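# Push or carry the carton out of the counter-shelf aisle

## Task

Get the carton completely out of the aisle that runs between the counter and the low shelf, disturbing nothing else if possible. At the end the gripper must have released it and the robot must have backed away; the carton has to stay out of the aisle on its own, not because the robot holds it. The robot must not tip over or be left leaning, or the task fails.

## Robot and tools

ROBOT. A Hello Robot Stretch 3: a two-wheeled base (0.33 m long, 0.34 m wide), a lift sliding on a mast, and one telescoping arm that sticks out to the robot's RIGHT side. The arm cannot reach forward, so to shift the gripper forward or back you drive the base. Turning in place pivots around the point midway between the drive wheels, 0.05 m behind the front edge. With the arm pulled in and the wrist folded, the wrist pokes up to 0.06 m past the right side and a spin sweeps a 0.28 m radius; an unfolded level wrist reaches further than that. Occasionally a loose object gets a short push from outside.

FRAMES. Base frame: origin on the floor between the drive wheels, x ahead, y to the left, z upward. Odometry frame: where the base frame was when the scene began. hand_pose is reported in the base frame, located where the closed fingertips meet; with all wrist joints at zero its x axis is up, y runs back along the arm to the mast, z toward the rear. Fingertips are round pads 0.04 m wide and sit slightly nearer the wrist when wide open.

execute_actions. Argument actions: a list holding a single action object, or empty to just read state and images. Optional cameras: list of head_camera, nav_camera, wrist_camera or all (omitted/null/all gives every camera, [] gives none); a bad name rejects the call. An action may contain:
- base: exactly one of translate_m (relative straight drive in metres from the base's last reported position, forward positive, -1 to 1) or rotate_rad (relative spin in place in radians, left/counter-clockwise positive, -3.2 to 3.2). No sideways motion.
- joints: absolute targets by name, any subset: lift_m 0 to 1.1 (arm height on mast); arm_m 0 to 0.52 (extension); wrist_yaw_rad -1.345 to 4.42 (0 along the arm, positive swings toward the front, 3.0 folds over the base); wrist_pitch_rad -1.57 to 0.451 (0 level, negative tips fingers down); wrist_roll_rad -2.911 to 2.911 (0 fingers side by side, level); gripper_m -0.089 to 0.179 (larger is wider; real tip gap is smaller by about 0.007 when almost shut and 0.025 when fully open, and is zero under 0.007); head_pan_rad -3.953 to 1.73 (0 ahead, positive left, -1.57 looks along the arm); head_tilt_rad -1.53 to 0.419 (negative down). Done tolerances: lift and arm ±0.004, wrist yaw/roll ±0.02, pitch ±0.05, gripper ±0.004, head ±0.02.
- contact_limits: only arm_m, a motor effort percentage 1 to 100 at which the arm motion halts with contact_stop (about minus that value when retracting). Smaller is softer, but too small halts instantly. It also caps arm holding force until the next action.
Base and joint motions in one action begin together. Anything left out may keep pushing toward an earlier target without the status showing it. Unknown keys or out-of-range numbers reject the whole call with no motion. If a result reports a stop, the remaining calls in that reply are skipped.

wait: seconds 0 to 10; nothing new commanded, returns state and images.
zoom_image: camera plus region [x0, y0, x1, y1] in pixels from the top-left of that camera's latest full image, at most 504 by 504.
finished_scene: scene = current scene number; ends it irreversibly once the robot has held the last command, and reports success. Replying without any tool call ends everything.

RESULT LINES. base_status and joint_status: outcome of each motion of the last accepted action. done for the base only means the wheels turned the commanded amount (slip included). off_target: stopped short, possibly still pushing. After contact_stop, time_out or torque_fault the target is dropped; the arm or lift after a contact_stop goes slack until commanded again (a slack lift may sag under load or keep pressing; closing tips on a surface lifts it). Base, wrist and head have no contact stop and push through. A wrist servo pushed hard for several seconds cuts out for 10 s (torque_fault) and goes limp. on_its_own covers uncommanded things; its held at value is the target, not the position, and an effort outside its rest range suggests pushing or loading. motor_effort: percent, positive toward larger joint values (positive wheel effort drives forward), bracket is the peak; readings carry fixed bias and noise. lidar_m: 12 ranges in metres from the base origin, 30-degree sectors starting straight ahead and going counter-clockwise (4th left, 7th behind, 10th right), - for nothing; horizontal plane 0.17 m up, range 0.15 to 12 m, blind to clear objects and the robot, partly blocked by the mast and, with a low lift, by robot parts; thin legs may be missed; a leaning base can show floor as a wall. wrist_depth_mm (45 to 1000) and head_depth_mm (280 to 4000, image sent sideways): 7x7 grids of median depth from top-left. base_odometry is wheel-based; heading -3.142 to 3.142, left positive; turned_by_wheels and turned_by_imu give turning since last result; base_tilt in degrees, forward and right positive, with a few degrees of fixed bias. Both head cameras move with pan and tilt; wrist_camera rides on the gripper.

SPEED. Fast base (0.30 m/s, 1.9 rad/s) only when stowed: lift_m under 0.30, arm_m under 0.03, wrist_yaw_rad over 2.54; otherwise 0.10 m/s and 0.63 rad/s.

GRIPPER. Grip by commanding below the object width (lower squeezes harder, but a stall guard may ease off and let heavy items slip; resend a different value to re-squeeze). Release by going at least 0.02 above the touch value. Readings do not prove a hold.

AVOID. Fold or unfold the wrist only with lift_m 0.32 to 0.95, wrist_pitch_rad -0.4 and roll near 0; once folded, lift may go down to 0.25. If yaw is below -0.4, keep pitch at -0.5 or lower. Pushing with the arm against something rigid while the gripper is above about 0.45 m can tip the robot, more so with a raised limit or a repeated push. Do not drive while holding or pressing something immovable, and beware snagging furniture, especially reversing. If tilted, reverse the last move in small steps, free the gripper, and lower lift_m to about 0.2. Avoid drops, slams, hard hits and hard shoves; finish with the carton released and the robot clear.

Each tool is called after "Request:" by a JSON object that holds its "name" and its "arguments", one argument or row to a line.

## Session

Request:
{"name": "execute_actions", "arguments": {
  "actions": []
}}

Scene clock: 0.00 s.
base_odometry: x=+0.000 y=+0.000 heading=+0.000 (m, m, rad; odometry frame)
turned_by_wheels: +0.000 (rad since the last result)
turned_by_imu: +0.000 (rad since the last result)
base_tilt: forward=+0.8 right=+0.8 (deg)
lidar_m: 1.08 1.01 1.39 1.71 1.72 2.17 2.02 1.16 0.76 0.67 0.67 1.33
head_depth_mm: 1759 1763 1761 1753 1757 1736 1677 / 1739 1731 1750 1718 1712 1702 1699 / 1705 1711 1702 1690 1682 1694 1683 / 1684 1674 1668 1688 1665 1665 1655 / 1644 1655 1648 1640 1623 1629 1627 / 1617 1622 1627 1607 1598 1605 1596 / 1610 1597 1589 1580 1583 1568 1566
base_status: not commanded
joint_positions: lift_m=+0.587 arm_m=-0.002 wrist_yaw_rad=+3.097 wrist_pitch_rad=-0.471 wrist_roll_rad=-0.015 gripper_m=+0.037 head_pan_rad=+0.014 head_tilt_rad=+0.012
joint_status: not commanded
motor_effort: left_wheel=-1 right_wheel=+0 lift_m=+18 arm_m=+0 wrist_yaw_rad=+1 wrist_pitch_rad=+5 wrist_roll_rad=+0 gripper_m=+0 head_pan_rad=+0 head_tilt_rad=+1 (%)
hand_pose: x=-0.0114 y=+0.0746 z=+0.5882 quat_wxyz=(+0.180, +0.686, +0.151, +0.689) (m; base frame)
wrist_depth_mm: - - - - - - - / - - - - - - - / - - - - - - - / - - - - - - - / - 974 982 926 985 926 919 / 863 834 - 817 797 834 807 / 751 766 737 728 733 715 720
pictures: head_camera (sideways: a quarter turn clockwise sets it upright), nav_camera (sideways: a quarter turn counterclockwise sets it upright), wrist_camera
Images, in order (width x height): head_camera 896x504, nav_camera 672x504, wrist_camera 644x364.

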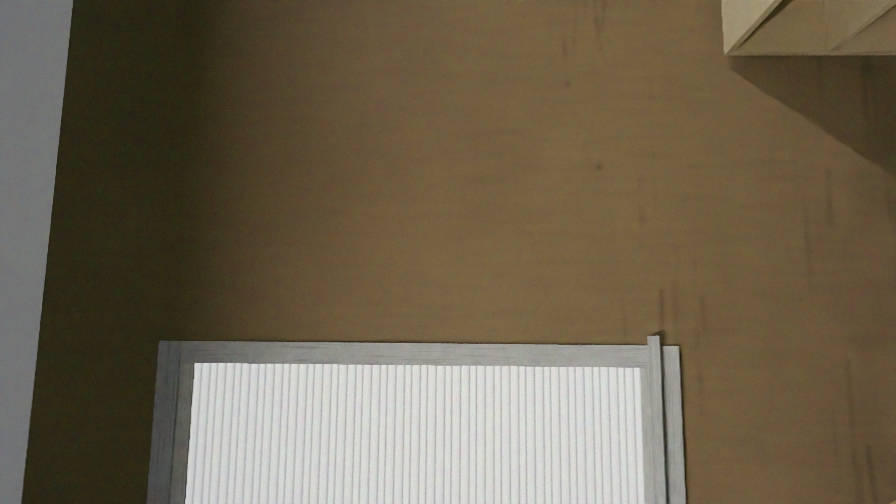

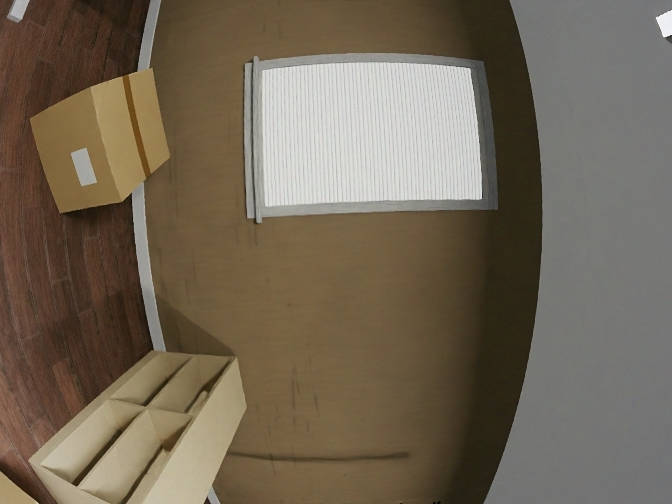

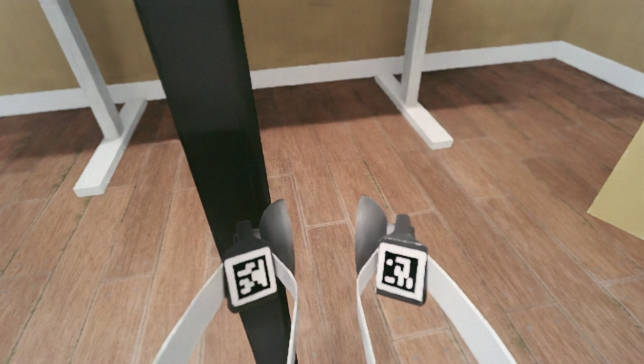

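Request:
{"name": "execute_actions", "arguments": {
  "actions": [
    {"joints":{"head_pan_rad":-1.2,"head_tilt_rad":-0.85}}
  ]
}}

Scene clock: 2.97 s.
base_odometry: x=+0.000 y=+0.000 heading=+0.000 (m, m, rad; odometry frame)
turned_by_wheels: +0.000 (rad since the last result)
turned_by_imu: +0.000 (rad since the last result)
base_tilt: forward=+0.8 right=+0.9 (deg)
lidar_m: 1.08 1.01 1.38 1.70 1.72 2.16 2.02 1.16 0.77 0.67 0.67 1.33
head_depth_mm: 2523 2684 1986 1147 1139 1262 1133 / 2596 2695 2092 1157 1171 1255 1150 / 2628 2710 2097 1157 1172 1254 - / 2712 2694 2088 1149 1181 1247 1106 / 2638 2442 1995 1480 1350 1250 1098 / 2502 2369 1172 1339 1438 1245 1099 / 2797 2641 1165 1478 1438 1245 1100
base_status: not commanded
joint_positions: lift_m=+0.587 arm_m=-0.002 wrist_yaw_rad=+3.097 wrist_pitch_rad=-0.471 wrist_roll_rad=-0.015 gripper_m=+0.037 head_pan_rad=-1.193 head_tilt_rad=-0.839
joint_status: all done
motor_effort: left_wheel=-1(1) right_wheel=+0(0) lift_m=+18(18) arm_m=+0(0) wrist_yaw_rad=+1(1) wrist_pitch_rad=+5(5) wrist_roll_rad=+0(0) gripper_m=+1(1) head_pan_rad=-3(35) head_tilt_rad=-7(49) (%)
hand_pose: x=-0.0114 y=+0.0746 z=+0.5882 quat_wxyz=(+0.180, +0.686, +0.151, +0.689) (m; base frame)
wrist_depth_mm: - - - - - - - / - - - - - - - / - - - - - - - / - - - - - - - / - 987 - 972 - 955 932 / 867 846 - 832 818 836 818 / 766 740 738 729 727 722 739
pictures: head_camera (sideways: a quarter turn clockwise sets it upright), nav_camera (sideways: a quarter turn counterclockwise sets it upright), wrist_camera
Images, in order (width x height): head_camera 896x504, nav_camera 672x504, wrist_camera 644x364.

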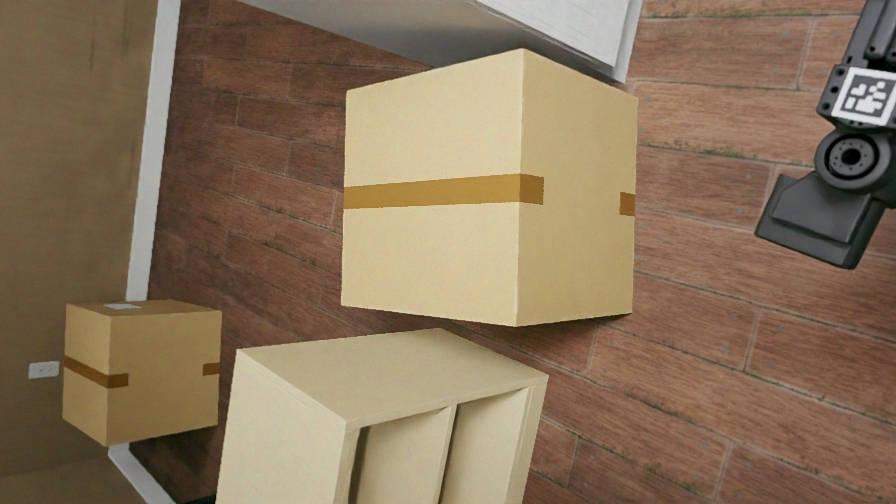

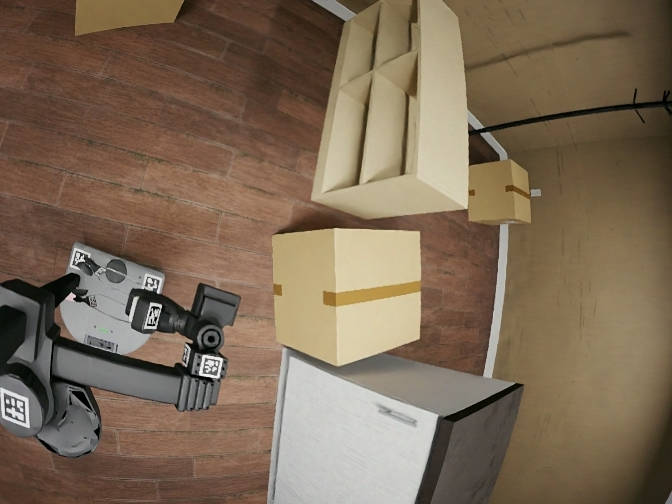

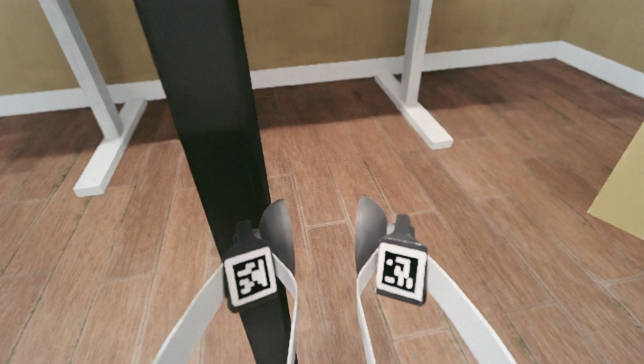

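Request:
{"name": "execute_actions", "arguments": {
  "actions": [
    {"base":{"translate_m":0.12}}
  ],
  "cameras": []
}}

Request:
{"name": "execute_actions", "arguments": {
  "actions": [
    {"base":{"rotate_rad":-1.40},"joints":{"head_pan_rad":0,"head_tilt_rad":-1.1}}
  ],
  "cameras": ["head_camera"]
}}

Request:
{"name": "execute_actions", "arguments": {
  "actions": [
    {"base":{"translate_m":0.68}}
  ]
}}

Scene clock: 10.07 s.
base_odometry: x=+0.120 y=+0.000 heading=+0.000 (m, m, rad; odometry frame)
turned_by_wheels: +0.000 (rad since the last result)
turned_by_imu: +0.001 (rad since the last result)
base_tilt: forward=+0.8 right=+0.8 (deg)
lidar_m: 0.97 0.91 1.87 1.35 1.47 2.18 2.14 1.13 0.76 0.63 0.63 1.22
head_depth_mm: 2479 2676 2096 1163 1088 1254 1129 / 2541 2733 2105 1153 1095 1252 1151 / 2600 2689 2086 1156 1104 1250 - / 2650 2572 2084 1211 1202 1253 1103 / 2612 2336 1198 1342 1416 1258 1099 / 2725 2411 1130 1352 1436 1249 1097 / 2675 2541 1163 1342 1433 1246 1103
base_status: done
joint_positions: lift_m=+0.587 arm_m=-0.002 wrist_yaw_rad=+3.097 wrist_pitch_rad=-0.471 wrist_roll_rad=-0.015 gripper_m=+0.037 head_pan_rad=-1.193 head_tilt_rad=-0.839
joint_status: not commanded
motor_effort: left_wheel=-1(3) right_wheel=+0(3) lift_m=+18(18) arm_m=-1(0) wrist_yaw_rad=+1(1) wrist_pitch_rad=+5(5) wrist_roll_rad=+0(0) gripper_m=+0(0) head_pan_rad=-3(3) head_tilt_rad=-7(7) (%)
hand_pose: x=-0.0114 y=+0.0746 z=+0.5882 quat_wxyz=(+0.180, +0.686, +0.151, +0.689) (m; base frame)
wrist_depth_mm: - - - - - - - / - - - - - - - / - - - - - - 827 / - - - - - - 864 / 988 978 991 960 - 917 878 / 867 853 - 852 783 801 774 / 746 738 725 726 724 722 718
pictures: none
No camera images: the call's "cameras" was empty. Leave "cameras" out to get every camera's image.

Scene clock: 13.27 s.
base_odometry: x=+0.120 y=+0.000 heading=-1.400 (m, m, rad; odometry frame)
turned_by_wheels: -1.400 (rad since the last result)
turned_by_imu: -1.418 (rad since the last result)
base_tilt: forward=+0.8 right=+0.8 (deg)
lidar_m: 0.63 0.85 1.22 0.93 0.92 1.35 1.72 1.47 2.21 2.15 0.95 0.69
head_depth_mm: 987 975 1037 1372 1297 1175 - / 2103 1333 1115 1372 1293 1179 1103 / 2104 1218 1087 1335 1292 1178 - / 2097 1224 1065 1273 1285 1173 - / 2105 1214 1069 1347 1282 1166 - / 2070 1770 1529 1416 1276 1162 1085 / 1978 1024 1197 1396 1272 1164 1071
base_status: done
joint_positions: lift_m=+0.587 arm_m=-0.002 wrist_yaw_rad=+3.097 wrist_pitch_rad=-0.471 wrist_roll_rad=-0.015 gripper_m=+0.037 head_pan_rad=-0.007 head_tilt_rad=-1.086
joint_status: all done
motor_effort: left_wheel=+1(5) right_wheel=-2(5) lift_m=+18(18) arm_m=+0(0) wrist_yaw_rad=+1(1) wrist_pitch_rad=+5(5) wrist_roll_rad=+0(0) gripper_m=+0(1) head_pan_rad=+3(32) head_tilt_rad=-8(30) (%)
hand_pose: x=-0.0114 y=+0.0745 z=+0.5882 quat_wxyz=(+0.180, +0.686, +0.151, +0.689) (m; base frame)
wrist_depth_mm: - - - - - - 984 / - 865 - - - - - / - 924 - - - - - / - - - - - - - / - 972 971 955 984 928 915 / 864 828 - 833 821 825 812 / 754 761 726 744 745 724 702
pictures: head_camera (sideways: a quarter turn clockwise sets it upright)
Images, in order (width x height): head_camera 896x504.

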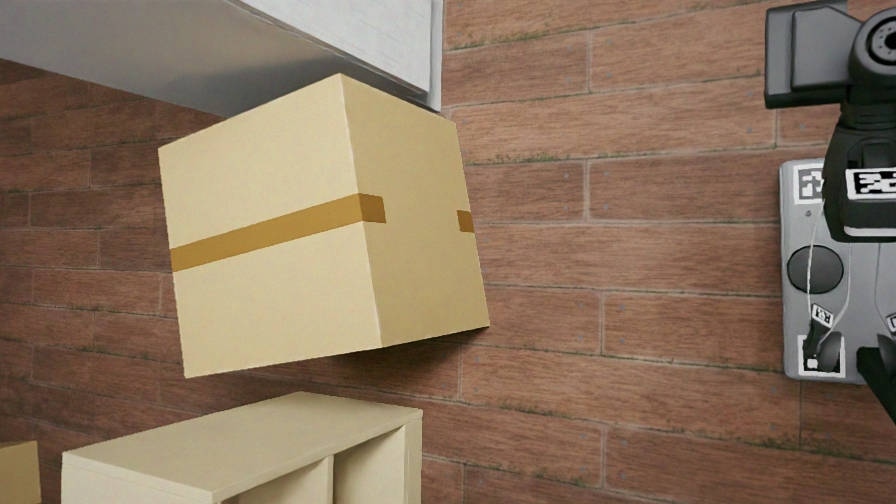

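Scene clock: 21.07 s.
base_odometry: x=+0.236 y=-0.670 heading=-1.400 (m, m, rad; odometry frame)
turned_by_wheels: +0.000 (rad since the last result)
turned_by_imu: +0.010 (rad since the last result)
base_tilt: forward=+0.8 right=+0.7 (deg)
lidar_m: - - 0.33 0.92 1.23 1.28 2.07 2.10 2.25 0.19 0.15 -
head_depth_mm: 2092 1843 1609 980 894 792 - / 2110 1810 1592 959 869 789 1099 / 2096 1817 1599 954 863 789 - / 2082 1820 1599 956 863 785 - / 2084 1814 1593 948 858 787 - / 2065 1805 1592 1417 1270 1153 1088 / 1932 1792 1587 1389 972 1053 1072
base_status: translate_m off_target (by the wheels' count: +0.6797 of +0.6800)
joint_positions: lift_m=+0.587 arm_m=-0.002 wrist_yaw_rad=+3.097 wrist_pitch_rad=-0.471 wrist_roll_rad=-0.015 gripper_m=+0.037 head_pan_rad=-0.007 head_tilt_rad=-1.087
joint_status: not commanded
on_its_own: left_wheel is at rest, and its effort (+23) is outside its rest range (-18 to +18); right_wheel is at rest, and its effort (+36) is outside its rest range (-18 to +18)
motor_effort: left_wheel=+23(49) right_wheel=+36(39) lift_m=+18(18) arm_m=+1(0) wrist_yaw_rad=+1(0) wrist_pitch_rad=+5(5) wrist_roll_rad=+0(0) gripper_m=+0(1) head_pan_rad=+3(4) head_tilt_rad=-8(8) (%)
hand_pose: x=-0.0114 y=+0.0745 z=+0.5882 quat_wxyz=(+0.180, +0.686, +0.151, +0.689) (m; base frame)
wrist_depth_mm: - - - - 471 380 377 / - - - - 863 367 376 / - - - - 437 414 419 / - - - - 484 464 470 / - 973 999 970 530 535 539 / 841 864 - 846 671 603 632 / 746 750 742 726 308 297 291
pictures: head_camera (sideways: a quarter turn clockwise sets it upright), nav_camera (sideways: a quarter turn counterclockwise sets it upright), wrist_camera
Images, in order (width x height): head_camera 896x504, nav_camera 672x504, wrist_camera 644x364.

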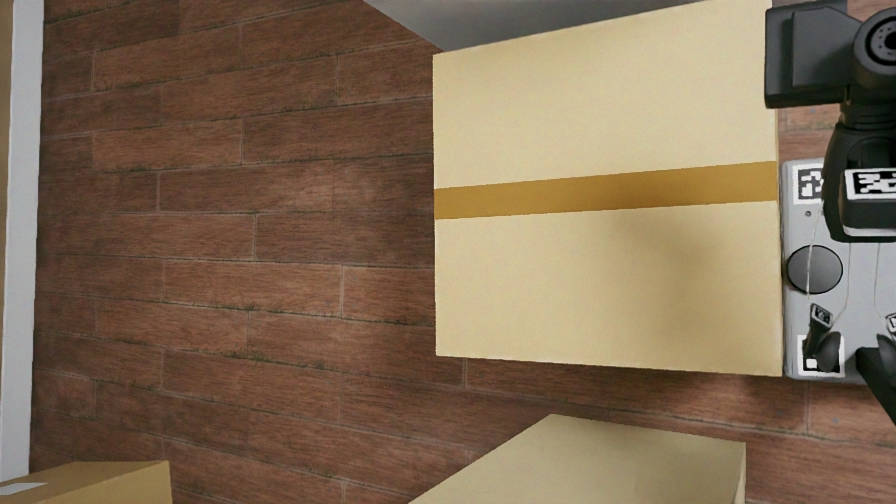

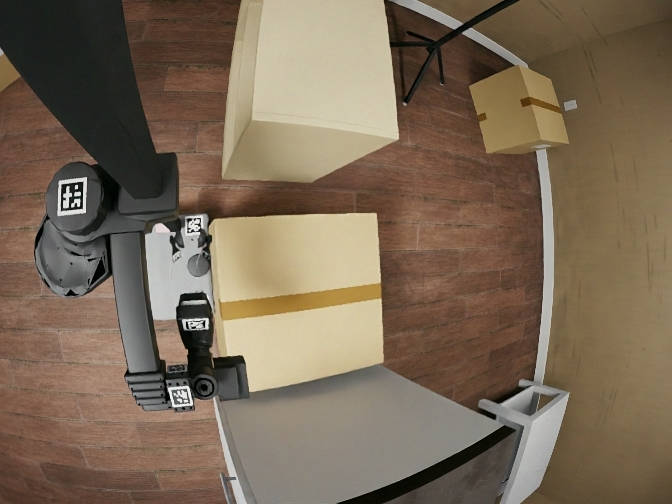

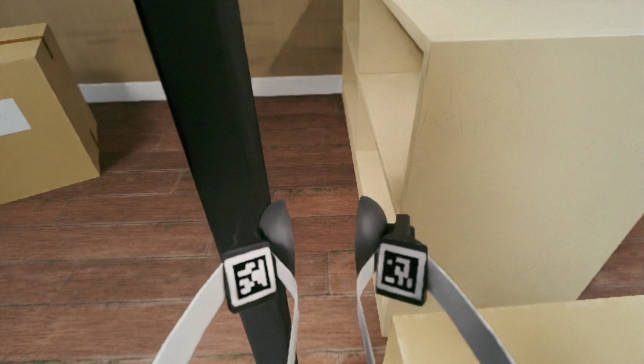

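This carton is heavier, but it's lined up with the aisle and sliding.

Request:
{"name": "execute_actions", "arguments": {
  "actions": [
    {"base":{"translate_m":0.5}}
  ]
}}

Scene clock: 28.30 s.
base_odometry: x=+0.321 y=-1.162 heading=-1.400 (m, m, rad; odometry frame)
turned_by_wheels: +0.000 (rad since the last result)
turned_by_imu: -0.299 (rad since the last result)
base_tilt: forward=+0.9 right=+0.7 (deg)
lidar_m: - - 1.18 0.28 0.28 0.32 1.57 2.41 0.47 0.19 0.15 -
head_depth_mm: 1835 1758 1617 1431 859 791 - / 2021 1825 1603 959 869 787 1094 / 2002 1808 1598 958 864 787 - / 1982 1825 1595 953 860 787 - / 1981 1811 1584 952 858 787 - / 1918 1795 1594 1415 1265 1153 1072 / 1866 1796 1580 1407 1276 1164 906
base_status: translate_m off_target (by the wheels' count: +0.4996 of +0.5000)
joint_positions: lift_m=+0.587 arm_m=-0.002 wrist_yaw_rad=+3.097 wrist_pitch_rad=-0.471 wrist_roll_rad=-0.015 gripper_m=+0.037 head_pan_rad=-0.007 head_tilt_rad=-1.087
joint_status: not commanded
on_its_own: left_wheel is at rest, and its effort (+37) is outside its rest range (-18 to +18); right_wheel is at rest, and its effort (+32) is outside its rest range (-18 to +18)
motor_effort: left_wheel=+37(50) right_wheel=+32(36) lift_m=+18(18) arm_m=+0(0) wrist_yaw_rad=+1(1) wrist_pitch_rad=+5(5) wrist_roll_rad=+0(0) gripper_m=+0(1) head_pan_rad=+3(3) head_tilt_rad=-8(8) (%)
hand_pose: x=-0.0114 y=+0.0745 z=+0.5882 quat_wxyz=(+0.180, +0.686, +0.151, +0.689) (m; base frame)
wrist_depth_mm: - 429 409 404 - - - / 294 292 319 334 - - - / 288 310 - 373 - - - / 319 343 - 416 - - - / 906 374 409 476 960 949 916 / 850 425 - 560 811 831 817 / 738 721 554 665 305 295 293
pictures: head_camera (sideways: a quarter turn clockwise sets it upright), nav_camera (sideways: a quarter turn counterclockwise sets it upright), wrist_camera
Images, in order (width x height): head_camera 896x504, nav_camera 672x504, wrist_camera 644x364.

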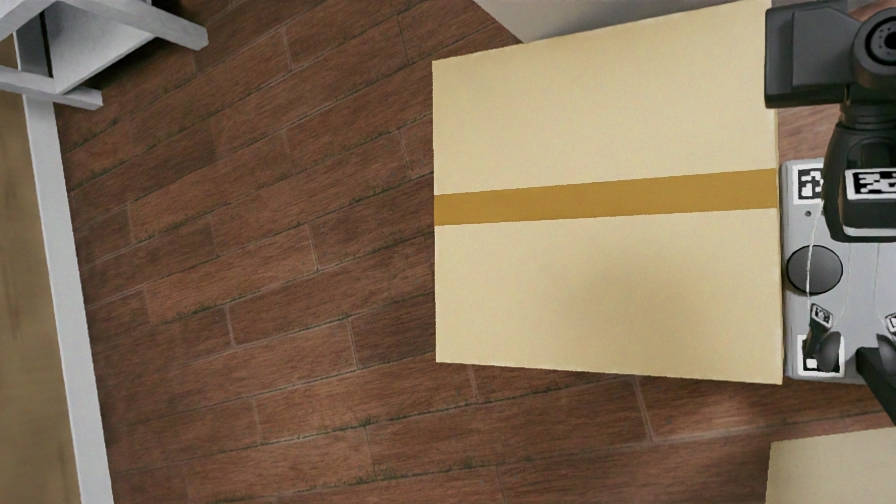

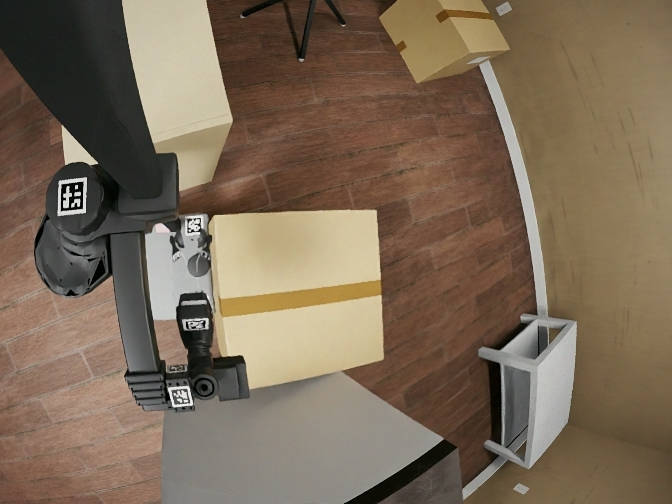

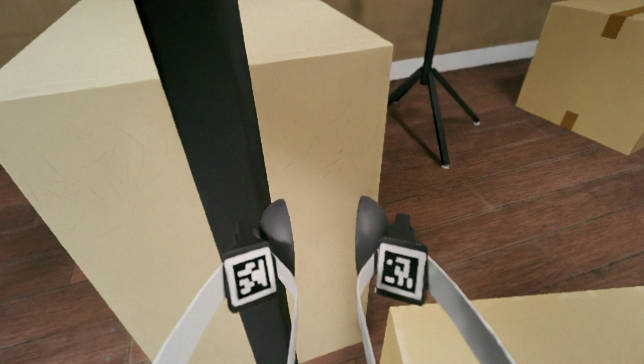

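Request:
{"name": "execute_actions", "arguments": {
  "actions": [
    {"base":{"translate_m":-0.1}}
  ],
  "cameras": []
}}

Request:
{"name": "execute_actions", "arguments": {
  "actions": [
    {"base":{"rotate_rad":0.68}}
  ],
  "cameras": ["nav_camera"]
}}

Request:
{"name": "execute_actions", "arguments": {
  "actions": [
    {"base":{"translate_m":-0.3}}
  ],
  "cameras": []
}}

Request:
{"name": "execute_actions", "arguments": {
  "actions": [
    {"base":{"rotate_rad":-0.42}}
  ]
}}

Scene clock: 34.77 s.
base_odometry: x=+0.304 y=-1.064 heading=-1.400 (m, m, rad; odometry frame)
turned_by_wheels: +0.000 (rad since the last result)
turned_by_imu: +0.000 (rad since the last result)
base_tilt: forward=+0.8 right=+0.7 (deg)
lidar_m: 0.15 0.15 0.29 0.25 0.25 1.35 1.49 2.33 2.58 0.43 0.21 0.15
head_depth_mm: 1838 1790 1611 919 886 1016 - / 2040 1821 1596 960 867 992 1097 / 2049 1824 1602 956 864 969 - / 2027 1800 1605 953 863 949 - / 1997 1795 1574 955 858 918 - / 1965 1807 1581 1415 1262 1158 1085 / 1932 1784 1586 1401 1281 1053 829
base_status: done
joint_positions: lift_m=+0.587 arm_m=-0.002 wrist_yaw_rad=+3.097 wrist_pitch_rad=-0.471 wrist_roll_rad=-0.015 gripper_m=+0.037 head_pan_rad=-0.007 head_tilt_rad=-1.087
joint_status: not commanded
motor_effort: left_wheel=+0(34) right_wheel=-1(30) lift_m=+18(18) arm_m=+0(1) wrist_yaw_rad=+1(0) wrist_pitch_rad=+5(5) wrist_roll_rad=+0(0) gripper_m=-1(1) head_pan_rad=+3(3) head_tilt_rad=-8(8) (%)
hand_pose: x=-0.0114 y=+0.0745 z=+0.5882 quat_wxyz=(+0.180, +0.686, +0.151, +0.689) (m; base frame)
wrist_depth_mm: - - 412 400 389 - - / - 289 299 319 339 - - / - 285 - 341 380 - - / - 332 - 384 442 - - / - 946 380 436 519 955 951 / 872 843 - 516 661 808 818 / 767 738 523 623 702 302 291
pictures: none
No camera images: the call's "cameras" was empty. Leave "cameras" out to get every camera's image.

Scene clock: 36.83 s.
base_odometry: x=+0.304 y=-1.064 heading=-0.720 (m, m, rad; odometry frame)
turned_by_wheels: +0.680 (rad since the last result)
turned_by_imu: +0.689 (rad since the last result)
base_tilt: forward=+0.8 right=+0.8 (deg)
lidar_m: 0.16 0.27 0.25 0.26 1.51 2.20 2.32 0.46 0.43 0.18 0.15 0.15
head_depth_mm: 1942 1825 1604 965 867 790 - / 1994 1824 1595 961 866 789 951 / 2009 1827 1600 1435 862 808 - / 1506 1736 1596 1427 1285 1127 - / 1505 1732 1591 1423 1284 1173 - / 1542 1761 1582 1415 781 1017 1070 / 1979 1792 1554 1408 670 711 1038
base_status: done
joint_positions: lift_m=+0.587 arm_m=-0.002 wrist_yaw_rad=+3.097 wrist_pitch_rad=-0.471 wrist_roll_rad=-0.015 gripper_m=+0.037 head_pan_rad=-0.007 head_tilt_rad=-1.087
joint_status: not commanded
motor_effort: left_wheel=-2(6) right_wheel=+2(6) lift_m=+18(18) arm_m=+0(0) wrist_yaw_rad=+1(1) wrist_pitch_rad=+5(5) wrist_roll_rad=+0(0) gripper_m=+0(0) head_pan_rad=+4(3) head_tilt_rad=-8(8) (%)
hand_pose: x=-0.0114 y=+0.0745 z=+0.5882 quat_wxyz=(+0.180, +0.686, +0.151, +0.689) (m; base frame)
wrist_depth_mm: - - - - 398 380 378 / - - - 336 304 284 264 / - - - 373 329 296 269 / - - - 425 362 324 294 / 981 983 996 902 392 361 322 / 857 839 - 803 482 406 358 / 733 753 738 671 540 448 414
pictures: nav_camera (sideways: a quarter turn counterclockwise sets it upright)
Images, in order (width x height): nav_camera 672x504.

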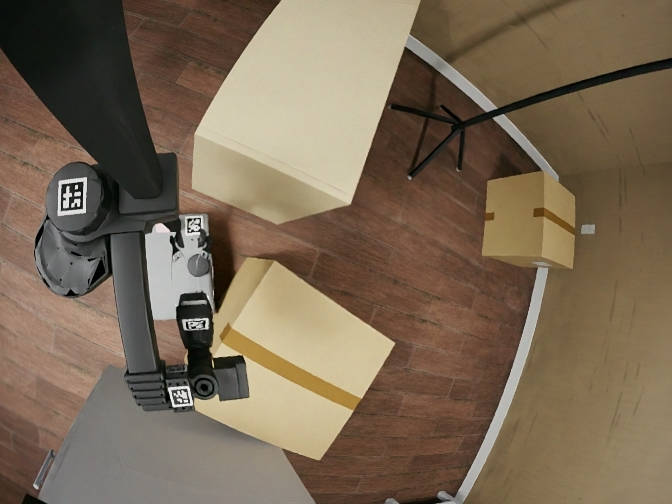

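Scene clock: 40.90 s.
base_odometry: x=+0.078 y=-0.866 heading=-0.720 (m, m, rad; odometry frame)
turned_by_wheels: +0.000 (rad since the last result)
turned_by_imu: -0.001 (rad since the last result)
base_tilt: forward=+0.9 right=+0.7 (deg)
lidar_m: 0.42 0.41 0.99 1.25 1.26 1.97 2.03 2.26 0.39 0.32 0.39 0.38
head_depth_mm: 2052 1840 1081 960 878 1064 - / 2118 1812 1073 958 908 1164 1105 / 2096 1831 1568 958 1101 1175 - / 1824 1818 1582 1001 1250 1170 - / 1802 1812 1592 1392 1286 1169 - / 1923 1798 862 962 1179 1165 1087 / 2047 1734 826 771 934 1165 1070
base_status: done
joint_positions: lift_m=+0.587 arm_m=-0.002 wrist_yaw_rad=+3.097 wrist_pitch_rad=-0.471 wrist_roll_rad=-0.015 gripper_m=+0.037 head_pan_rad=-0.007 head_tilt_rad=-1.087
joint_status: not commanded
motor_effort: left_wheel=-2(6) right_wheel=+3(3) lift_m=+18(18) arm_m=+0(0) wrist_yaw_rad=+1(1) wrist_pitch_rad=+5(5) wrist_roll_rad=+0(0) gripper_m=-1(1) head_pan_rad=+3(3) head_tilt_rad=-8(8) (%)
hand_pose: x=-0.0114 y=+0.0745 z=+0.5882 quat_wxyz=(+0.180, +0.686, +0.151, +0.689) (m; base frame)
wrist_depth_mm: - - - - - - 443 / - - - - - - 846 / - - - - - - 389 / - - - - - 996 418 / - 981 - 984 998 865 461 / 828 832 - 837 813 595 520 / 743 756 730 736 739 647 577
pictures: none
No camera images: the call's "cameras" was empty. Leave "cameras" out to get every camera's image.

Scene clock: 42.57 s.
base_odometry: x=+0.078 y=-0.866 heading=-1.140 (m, m, rad; odometry frame)
turned_by_wheels: -0.420 (rad since the last result)
turned_by_imu: -0.425 (rad since the last result)
base_tilt: forward=+0.9 right=+0.9 (deg)
lidar_m: 0.38 0.44 0.41 0.99 1.25 1.30 2.01 2.03 2.20 0.32 0.32 0.38
head_depth_mm: 2122 1827 817 825 824 828 - / 2112 1813 1080 994 1093 1147 1105 / 2114 1807 1072 955 1080 1178 - / 2082 1825 1069 955 1175 1173 - / 2094 1819 1065 956 1235 1171 - / 2073 1796 1581 997 1266 1166 1086 / 2077 1794 1588 1410 1202 1137 1067
base_status: done
joint_positions: lift_m=+0.587 arm_m=-0.002 wrist_yaw_rad=+3.097 wrist_pitch_rad=-0.471 wrist_roll_rad=-0.015 gripper_m=+0.037 head_pan_rad=-0.007 head_tilt_rad=-1.087
joint_status: not commanded
motor_effort: left_wheel=+1(4) right_wheel=-3(6) lift_m=+18(18) arm_m=+0(0) wrist_yaw_rad=+1(1) wrist_pitch_rad=+5(5) wrist_roll_rad=+0(0) gripper_m=-1(0) head_pan_rad=+5(2) head_tilt_rad=-7(8) (%)
hand_pose: x=-0.0114 y=+0.0745 z=+0.5882 quat_wxyz=(+0.180, +0.686, +0.151, +0.689) (m; base frame)
wrist_depth_mm: - - - - 962 414 419 / - - - - 911 449 459 / - - - - 704 495 500 / - - - - 597 557 570 / - - - 989 636 638 875 / 852 857 - 834 777 762 818 / 749 753 741 736 727 718 608
pictures: head_camera (sideways: a quarter turn clockwise sets it upright), nav_camera (sideways: a quarter turn counterclockwise sets it upright), wrist_camera
Images, in order (width x height): head_camera 896x504, nav_camera 672x504, wrist_camera 644x364.

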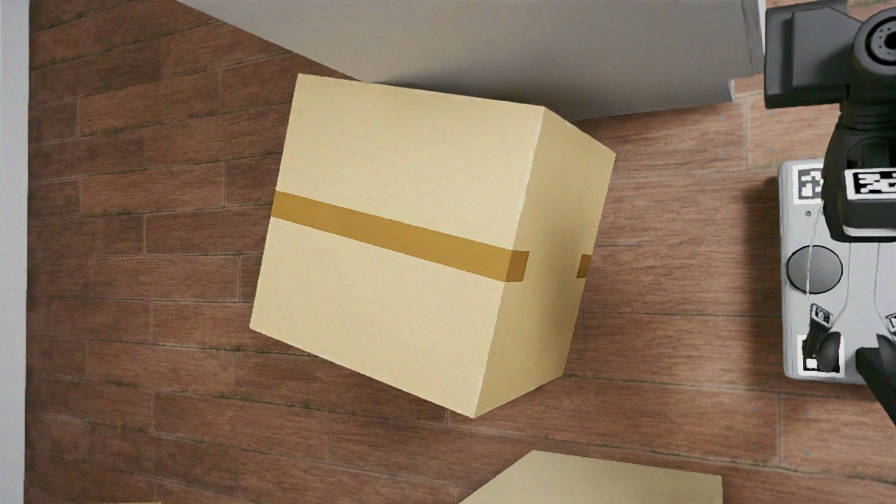

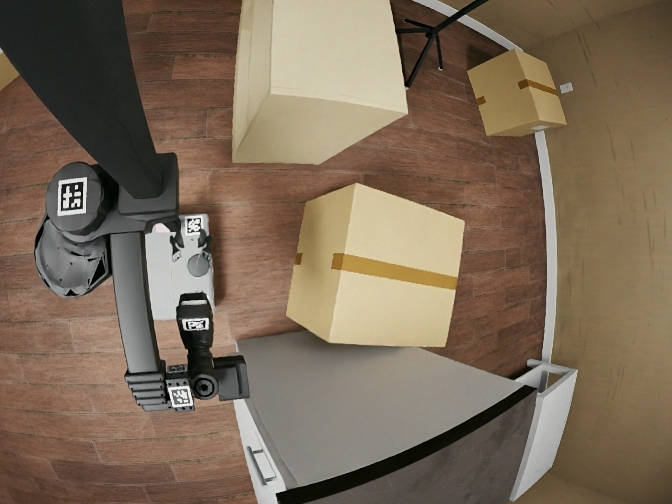

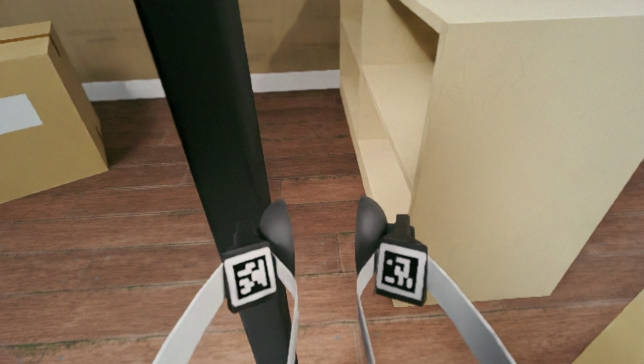

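Request:
{"name": "execute_actions", "arguments": {
  "actions": [
    {"base":{"translate_m":0.45}}
  ]
}}

Scene clock: 49.80 s.
base_odometry: x=+0.266 y=-1.274 heading=-1.139 (m, m, rad; odometry frame)
turned_by_wheels: +0.001 (rad since the last result)
turned_by_imu: -0.262 (rad since the last result)
base_tilt: forward=+0.8 right=+0.8 (deg)
lidar_m: - - 0.15 0.19 0.38 1.49 1.67 2.36 0.35 0.19 0.15 -
head_depth_mm: 1508 1764 1605 614 679 765 - / 1979 1787 1598 1432 853 800 1104 / 2025 1815 1589 958 865 788 - / 1993 1798 1601 958 863 786 - / 1947 1804 1582 953 862 784 - / 1921 1789 1584 951 859 784 1063 / 1897 1790 1578 1415 1259 1125 1062
base_status: translate_m off_target (by the wheels' count: +0.4496 of +0.4500)
joint_positions: lift_m=+0.587 arm_m=-0.002 wrist_yaw_rad=+3.097 wrist_pitch_rad=-0.472 wrist_roll_rad=-0.015 gripper_m=+0.037 head_pan_rad=-0.007 head_tilt_rad=-1.088
joint_status: not commanded
on_its_own: left_wheel is at rest, and its effort (+46) is outside its rest range (-18 to +18); right_wheel is at rest, and its effort (+34) is outside its rest range (-18 to +18)
motor_effort: left_wheel=+46(52) right_wheel=+34(55) lift_m=+18(18) arm_m=+0(0) wrist_yaw_rad=+1(1) wrist_pitch_rad=+5(6) wrist_roll_rad=+0(0) gripper_m=+0(1) head_pan_rad=+2(2) head_tilt_rad=-7(8) (%)
hand_pose: x=-0.0115 y=+0.0745 z=+0.5881 quat_wxyz=(+0.180, +0.686, +0.151, +0.689) (m; base frame)
wrist_depth_mm: - 435 419 430 - - - / 370 374 421 446 - - - / - 409 - 492 - - - / - 458 - 538 - - - / - 529 532 622 406 392 388 / 853 813 - 748 347 342 331 / 758 742 714 744 310 296 292
pictures: head_camera (sideways: a quarter turn clockwise sets it upright), nav_camera (sideways: a quarter turn counterclockwise sets it upright), wrist_camera
Images, in order (width x height): head_camera 896x504, nav_camera 672x504, wrist_camera 644x364.

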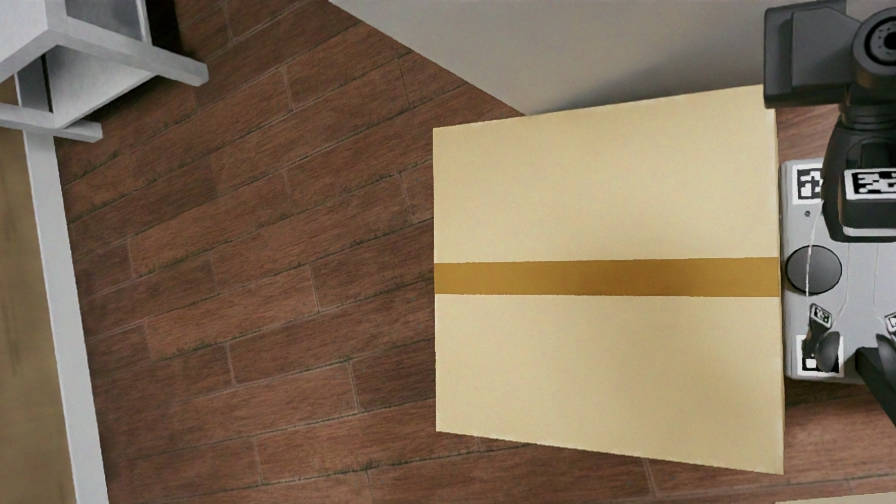

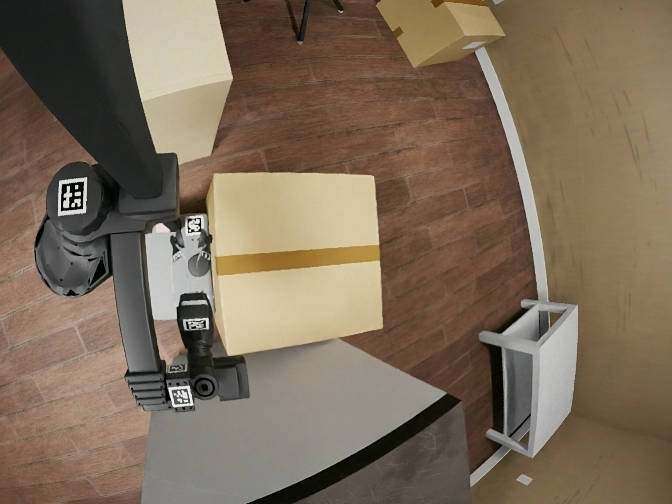

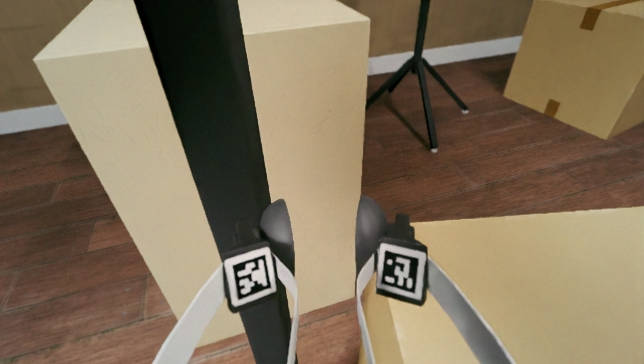

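Request:
{"name": "execute_actions", "arguments": {
  "actions": [
    {"base":{"translate_m":0.2},"joints":{"head_tilt_rad":-1.4}}
  ]
}}

Scene clock: 54.97 s.
base_odometry: x=+0.350 y=-1.455 heading=-1.138 (m, m, rad; odometry frame)
turned_by_wheels: +0.001 (rad since the last result)
turned_by_imu: +0.001 (rad since the last result)
base_tilt: forward=+0.9 right=+0.8 (deg)
lidar_m: - - 0.15 0.19 0.38 1.49 1.66 2.36 0.35 0.19 0.15 -
head_depth_mm: 1453 1376 649 733 797 883 1136 / 1455 1385 884 858 976 - 1134 / 1449 1378 888 851 833 - 1130 / 1450 1385 887 852 829 - 1134 / 1440 1374 882 847 819 - - / 1439 1374 881 848 1206 - - / 1431 1369 1308 1260 1204 - -
base_status: translate_m off_target (by the wheels' count: +0.1996 of +0.2000)
joint_positions: lift_m=+0.587 arm_m=-0.002 wrist_yaw_rad=+3.097 wrist_pitch_rad=-0.472 wrist_roll_rad=-0.015 gripper_m=+0.037 head_pan_rad=-0.007 head_tilt_rad=-1.383
joint_status: all done
on_its_own: left_wheel is at rest, and its effort (+47) is outside its rest range (-18 to +18); right_wheel is at rest, and its effort (+34) is outside its rest range (-18 to +18)
motor_effort: left_wheel=+47(47) right_wheel=+34(36) lift_m=+18(18) arm_m=-1(0) wrist_yaw_rad=+1(1) wrist_pitch_rad=+5(5) wrist_roll_rad=+0(0) gripper_m=+0(0) head_pan_rad=+3(2) head_tilt_rad=-9(36) (%)
hand_pose: x=-0.0115 y=+0.0745 z=+0.5881 quat_wxyz=(+0.180, +0.686, +0.151, +0.689) (m; base frame)
wrist_depth_mm: - 430 416 424 - - - / 372 373 421 448 - - - / - 409 - 498 - - - / - 450 - 559 - - - / 996 526 543 635 405 391 385 / 852 846 - 751 346 337 334 / 757 748 705 758 306 293 294
pictures: head_camera (sideways: a quarter turn clockwise sets it upright), nav_camera (sideways: a quarter turn counterclockwise sets it upright), wrist_camera
Images, in order (width x height): head_camera 896x504, nav_camera 672x504, wrist_camera 644x364.

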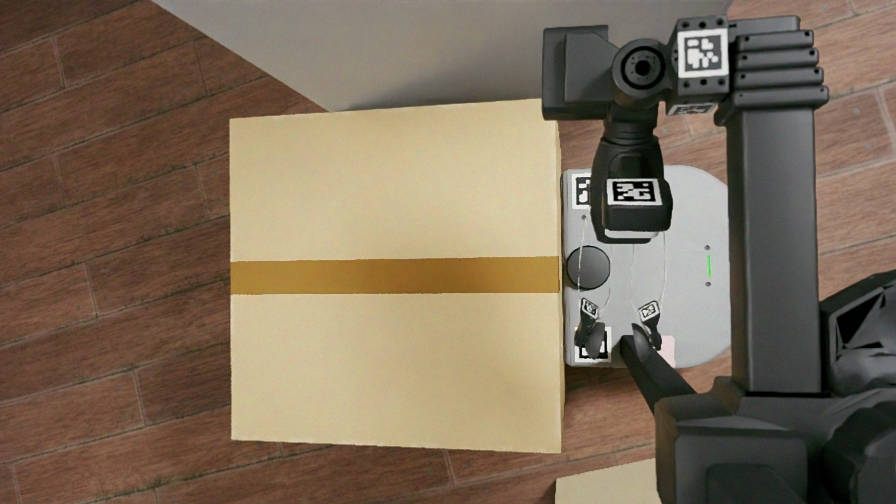

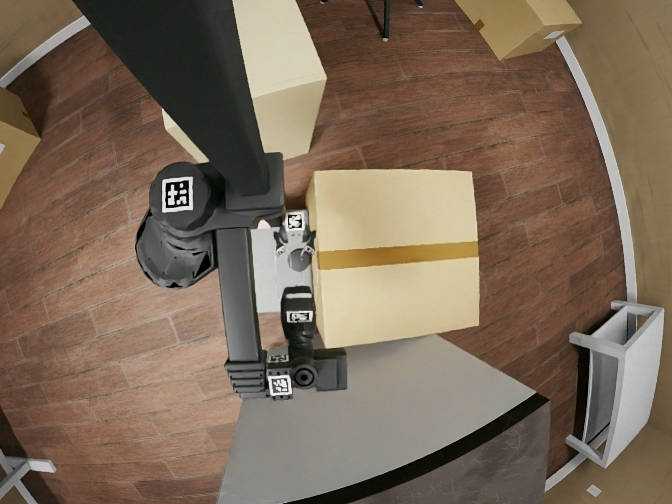

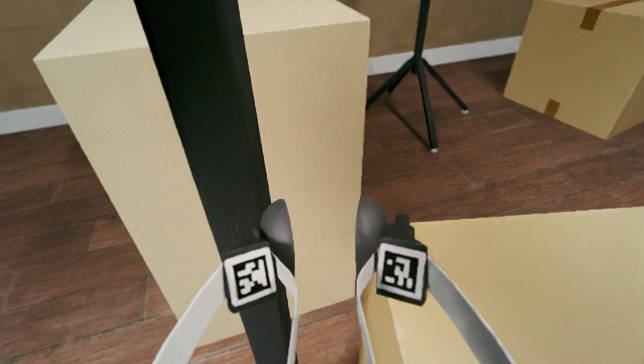

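Request:
{"name": "execute_actions", "arguments": {
  "actions": [
    {"base":{"translate_m":-0.27}}
  ],
  "cameras": []
}}

Request:
{"name": "execute_actions", "arguments": {
  "actions": [
    {"base":{"rotate_rad":3.08},"joints":{"head_pan_rad":-3.14,"lift_m":0.34}}
  ],
  "cameras": ["head_camera"]
}}

Request:
{"name": "execute_actions", "arguments": {
  "actions": [
    {"base":{"translate_m":-0.15}}
  ]
}}

Scene clock: 65.67 s.
base_odometry: x=+0.237 y=-1.210 heading=-1.138 (m, m, rad; odometry frame)
turned_by_wheels: +0.000 (rad since the last result)
turned_by_imu: -0.001 (rad since the last result)
base_tilt: forward=+0.8 right=+0.9 (deg)
lidar_m: 0.32 0.33 0.36 0.32 1.57 1.25 2.03 2.13 2.52 0.38 0.38 0.33
head_depth_mm: 649 717 798 908 1215 1200 1140 / 1445 909 948 1234 1247 - 1129 / 1454 928 894 1257 1232 - 1129 / 1441 922 891 1248 1233 - 1126 / 1435 920 888 1251 1232 - - / 1434 918 888 1255 1220 - - / 1430 1364 1300 1246 1124 - -
base_status: done
joint_positions: lift_m=+0.587 arm_m=-0.002 wrist_yaw_rad=+3.097 wrist_pitch_rad=-0.472 wrist_roll_rad=-0.015 gripper_m=+0.037 head_pan_rad=-0.007 head_tilt_rad=-1.383
joint_status: not commanded
motor_effort: left_wheel=+0(44) right_wheel=+0(33) lift_m=+18(18) arm_m=+0(0) wrist_yaw_rad=+1(1) wrist_pitch_rad=+5(5) wrist_roll_rad=+0(0) gripper_m=+0(0) head_pan_rad=+3(3) head_tilt_rad=-10(10) (%)
hand_pose: x=-0.0115 y=+0.0745 z=+0.5881 quat_wxyz=(+0.180, +0.686, +0.151, +0.689) (m; base frame)
wrist_depth_mm: - - 854 408 396 423 - / - - 951 387 414 460 - / - - - 434 461 534 - / - - - 487 533 635 - / - 957 994 559 617 952 410 / 844 842 - 642 733 832 411 / 756 748 737 712 718 579 413
pictures: none
No camera images: the call's "cameras" was empty. Leave "cameras" out to get every camera's image.

Scene clock: 71.53 s.
base_odometry: x=+0.237 y=-1.210 heading=+1.942 (m, m, rad; odometry frame)
turned_by_wheels: +3.080 (rad since the last result)
turned_by_imu: +3.121 (rad since the last result)
base_tilt: forward=+0.8 right=+0.8 (deg)
lidar_m: 1.41 2.13 2.58 0.38 0.38 0.34 0.32 0.33 0.37 0.32 1.57 1.25
head_depth_mm: 633 701 792 889 1229 1189 1139 / 820 891 960 1144 1221 1183 1142 / 962 922 895 - 1211 1176 1141 / 963 918 893 - 1204 1170 1138 / 956 918 887 1190 1204 1172 1135 / 960 918 883 1262 - 1175 1136 / 1430 1363 1313 1257 1121 1168 1130
base_status: done
joint_positions: lift_m=+0.340 arm_m=-0.002 wrist_yaw_rad=+3.097 wrist_pitch_rad=-0.472 wrist_roll_rad=-0.015 gripper_m=+0.037 head_pan_rad=-3.133 head_tilt_rad=-1.384
joint_status: all done
motor_effort: left_wheel=-2(5) right_wheel=+2(5) lift_m=+14(16) arm_m=+0(0) wrist_yaw_rad=+1(0) wrist_pitch_rad=+5(5) wrist_roll_rad=+0(0) gripper_m=-1(0) head_pan_rad=-2(36) head_tilt_rad=-10(10) (%)
hand_pose: x=-0.0115 y=+0.0744 z=+0.3410 quat_wxyz=(+0.180, +0.686, +0.151, +0.689) (m; base frame)
wrist_depth_mm: 318 336 - - - - - / 340 369 - - - - - / 370 401 - 956 947 904 888 / 405 436 - 748 753 731 736 / 439 487 536 629 641 612 615 / 467 533 - 567 535 530 532 / 391 496 - - 474 472 469
pictures: head_camera (sideways: a quarter turn clockwise sets it upright)
Images, in order (width x height): head_camera 896x504.

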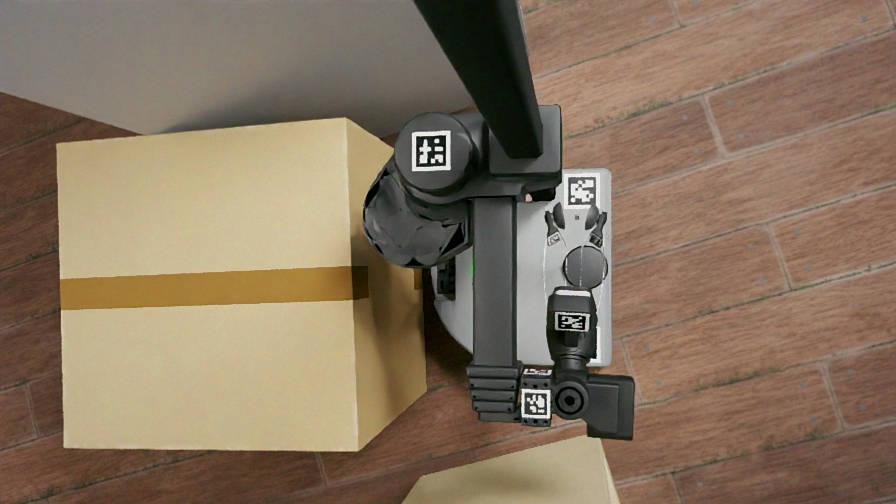

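Scene clock: 74.23 s.
base_odometry: x=+0.291 y=-1.350 heading=+1.942 (m, m, rad; odometry frame)
turned_by_wheels: +0.000 (rad since the last result)
turned_by_imu: +0.007 (rad since the last result)
base_tilt: forward=+0.9 right=+0.9 (deg)
lidar_m: 1.54 2.25 2.51 0.33 0.33 0.29 0.27 0.28 0.42 0.36 0.36 1.38
head_depth_mm: 563 622 701 789 947 1181 1144 / 1445 870 879 1005 1216 1180 1145 / 1432 923 886 - 1213 1182 1138 / 1435 917 884 - 1212 1179 1140 / 1422 916 877 1019 1204 1172 1135 / 1425 916 881 1109 - 1175 1131 / 1425 1348 1295 1263 1157 1154 1128
base_status: translate_m off_target (by the wheels' count: -0.1497 of -0.1500)
joint_positions: lift_m=+0.340 arm_m=-0.002 wrist_yaw_rad=+3.097 wrist_pitch_rad=-0.472 wrist_roll_rad=-0.015 gripper_m=+0.037 head_pan_rad=-3.135 head_tilt_rad=-1.386
joint_status: not commanded
on_its_own: left_wheel is at rest, and its effort (-25) is outside its rest range (-18 to +18); right_wheel is at rest, and its effort (-28) is outside its rest range (-18 to +18)
motor_effort: left_wheel=-25(51) right_wheel=-28(54) lift_m=+14(14) arm_m=+0(0) wrist_yaw_rad=+1(1) wrist_pitch_rad=+5(6) wrist_roll_rad=+0(0) gripper_m=+0(0) head_pan_rad=-2(2) head_tilt_rad=-8(9) (%)
hand_pose: x=-0.0115 y=+0.0744 z=+0.3409 quat_wxyz=(+0.180, +0.686, +0.151, +0.689) (m; base frame)
wrist_depth_mm: 285 302 341 361 - - - / 310 326 373 398 - - - / 331 358 - 442 912 932 908 / 358 391 - 499 749 741 736 / 388 442 476 573 641 621 610 / 353 488 - 574 526 540 526 / 344 439 - - 484 471 466
pictures: head_camera (sideways: a quarter turn clockwise sets it upright), nav_camera (sideways: a quarter turn counterclockwise sets it upright), wrist_camera
Images, in order (width x height): head_camera 896x504, nav_camera 672x504, wrist_camera 644x364.

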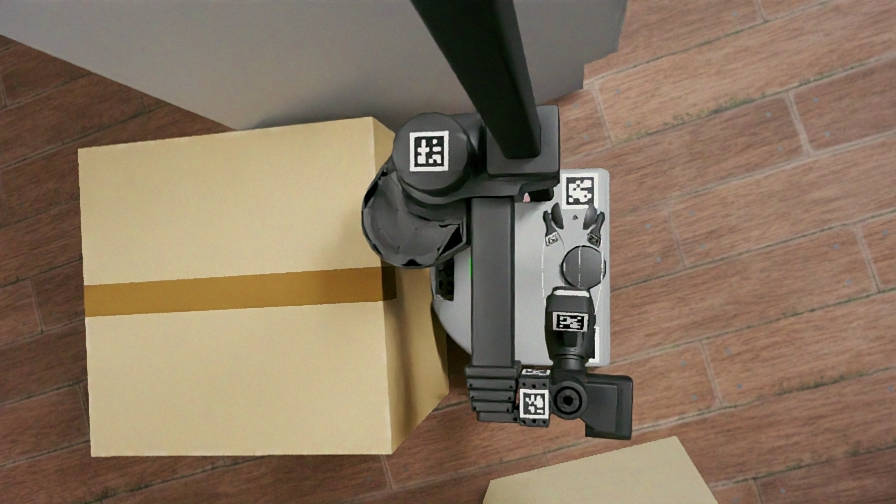

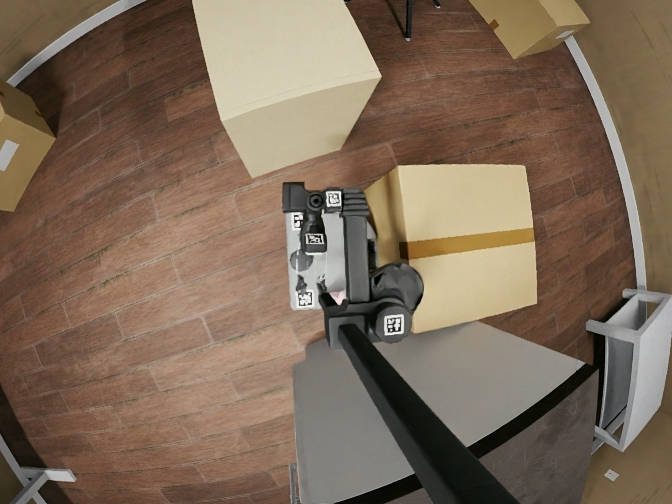

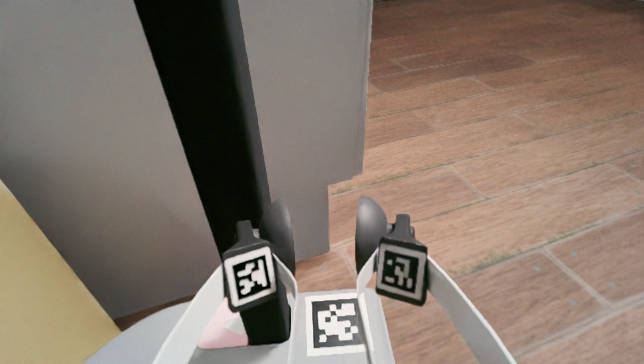

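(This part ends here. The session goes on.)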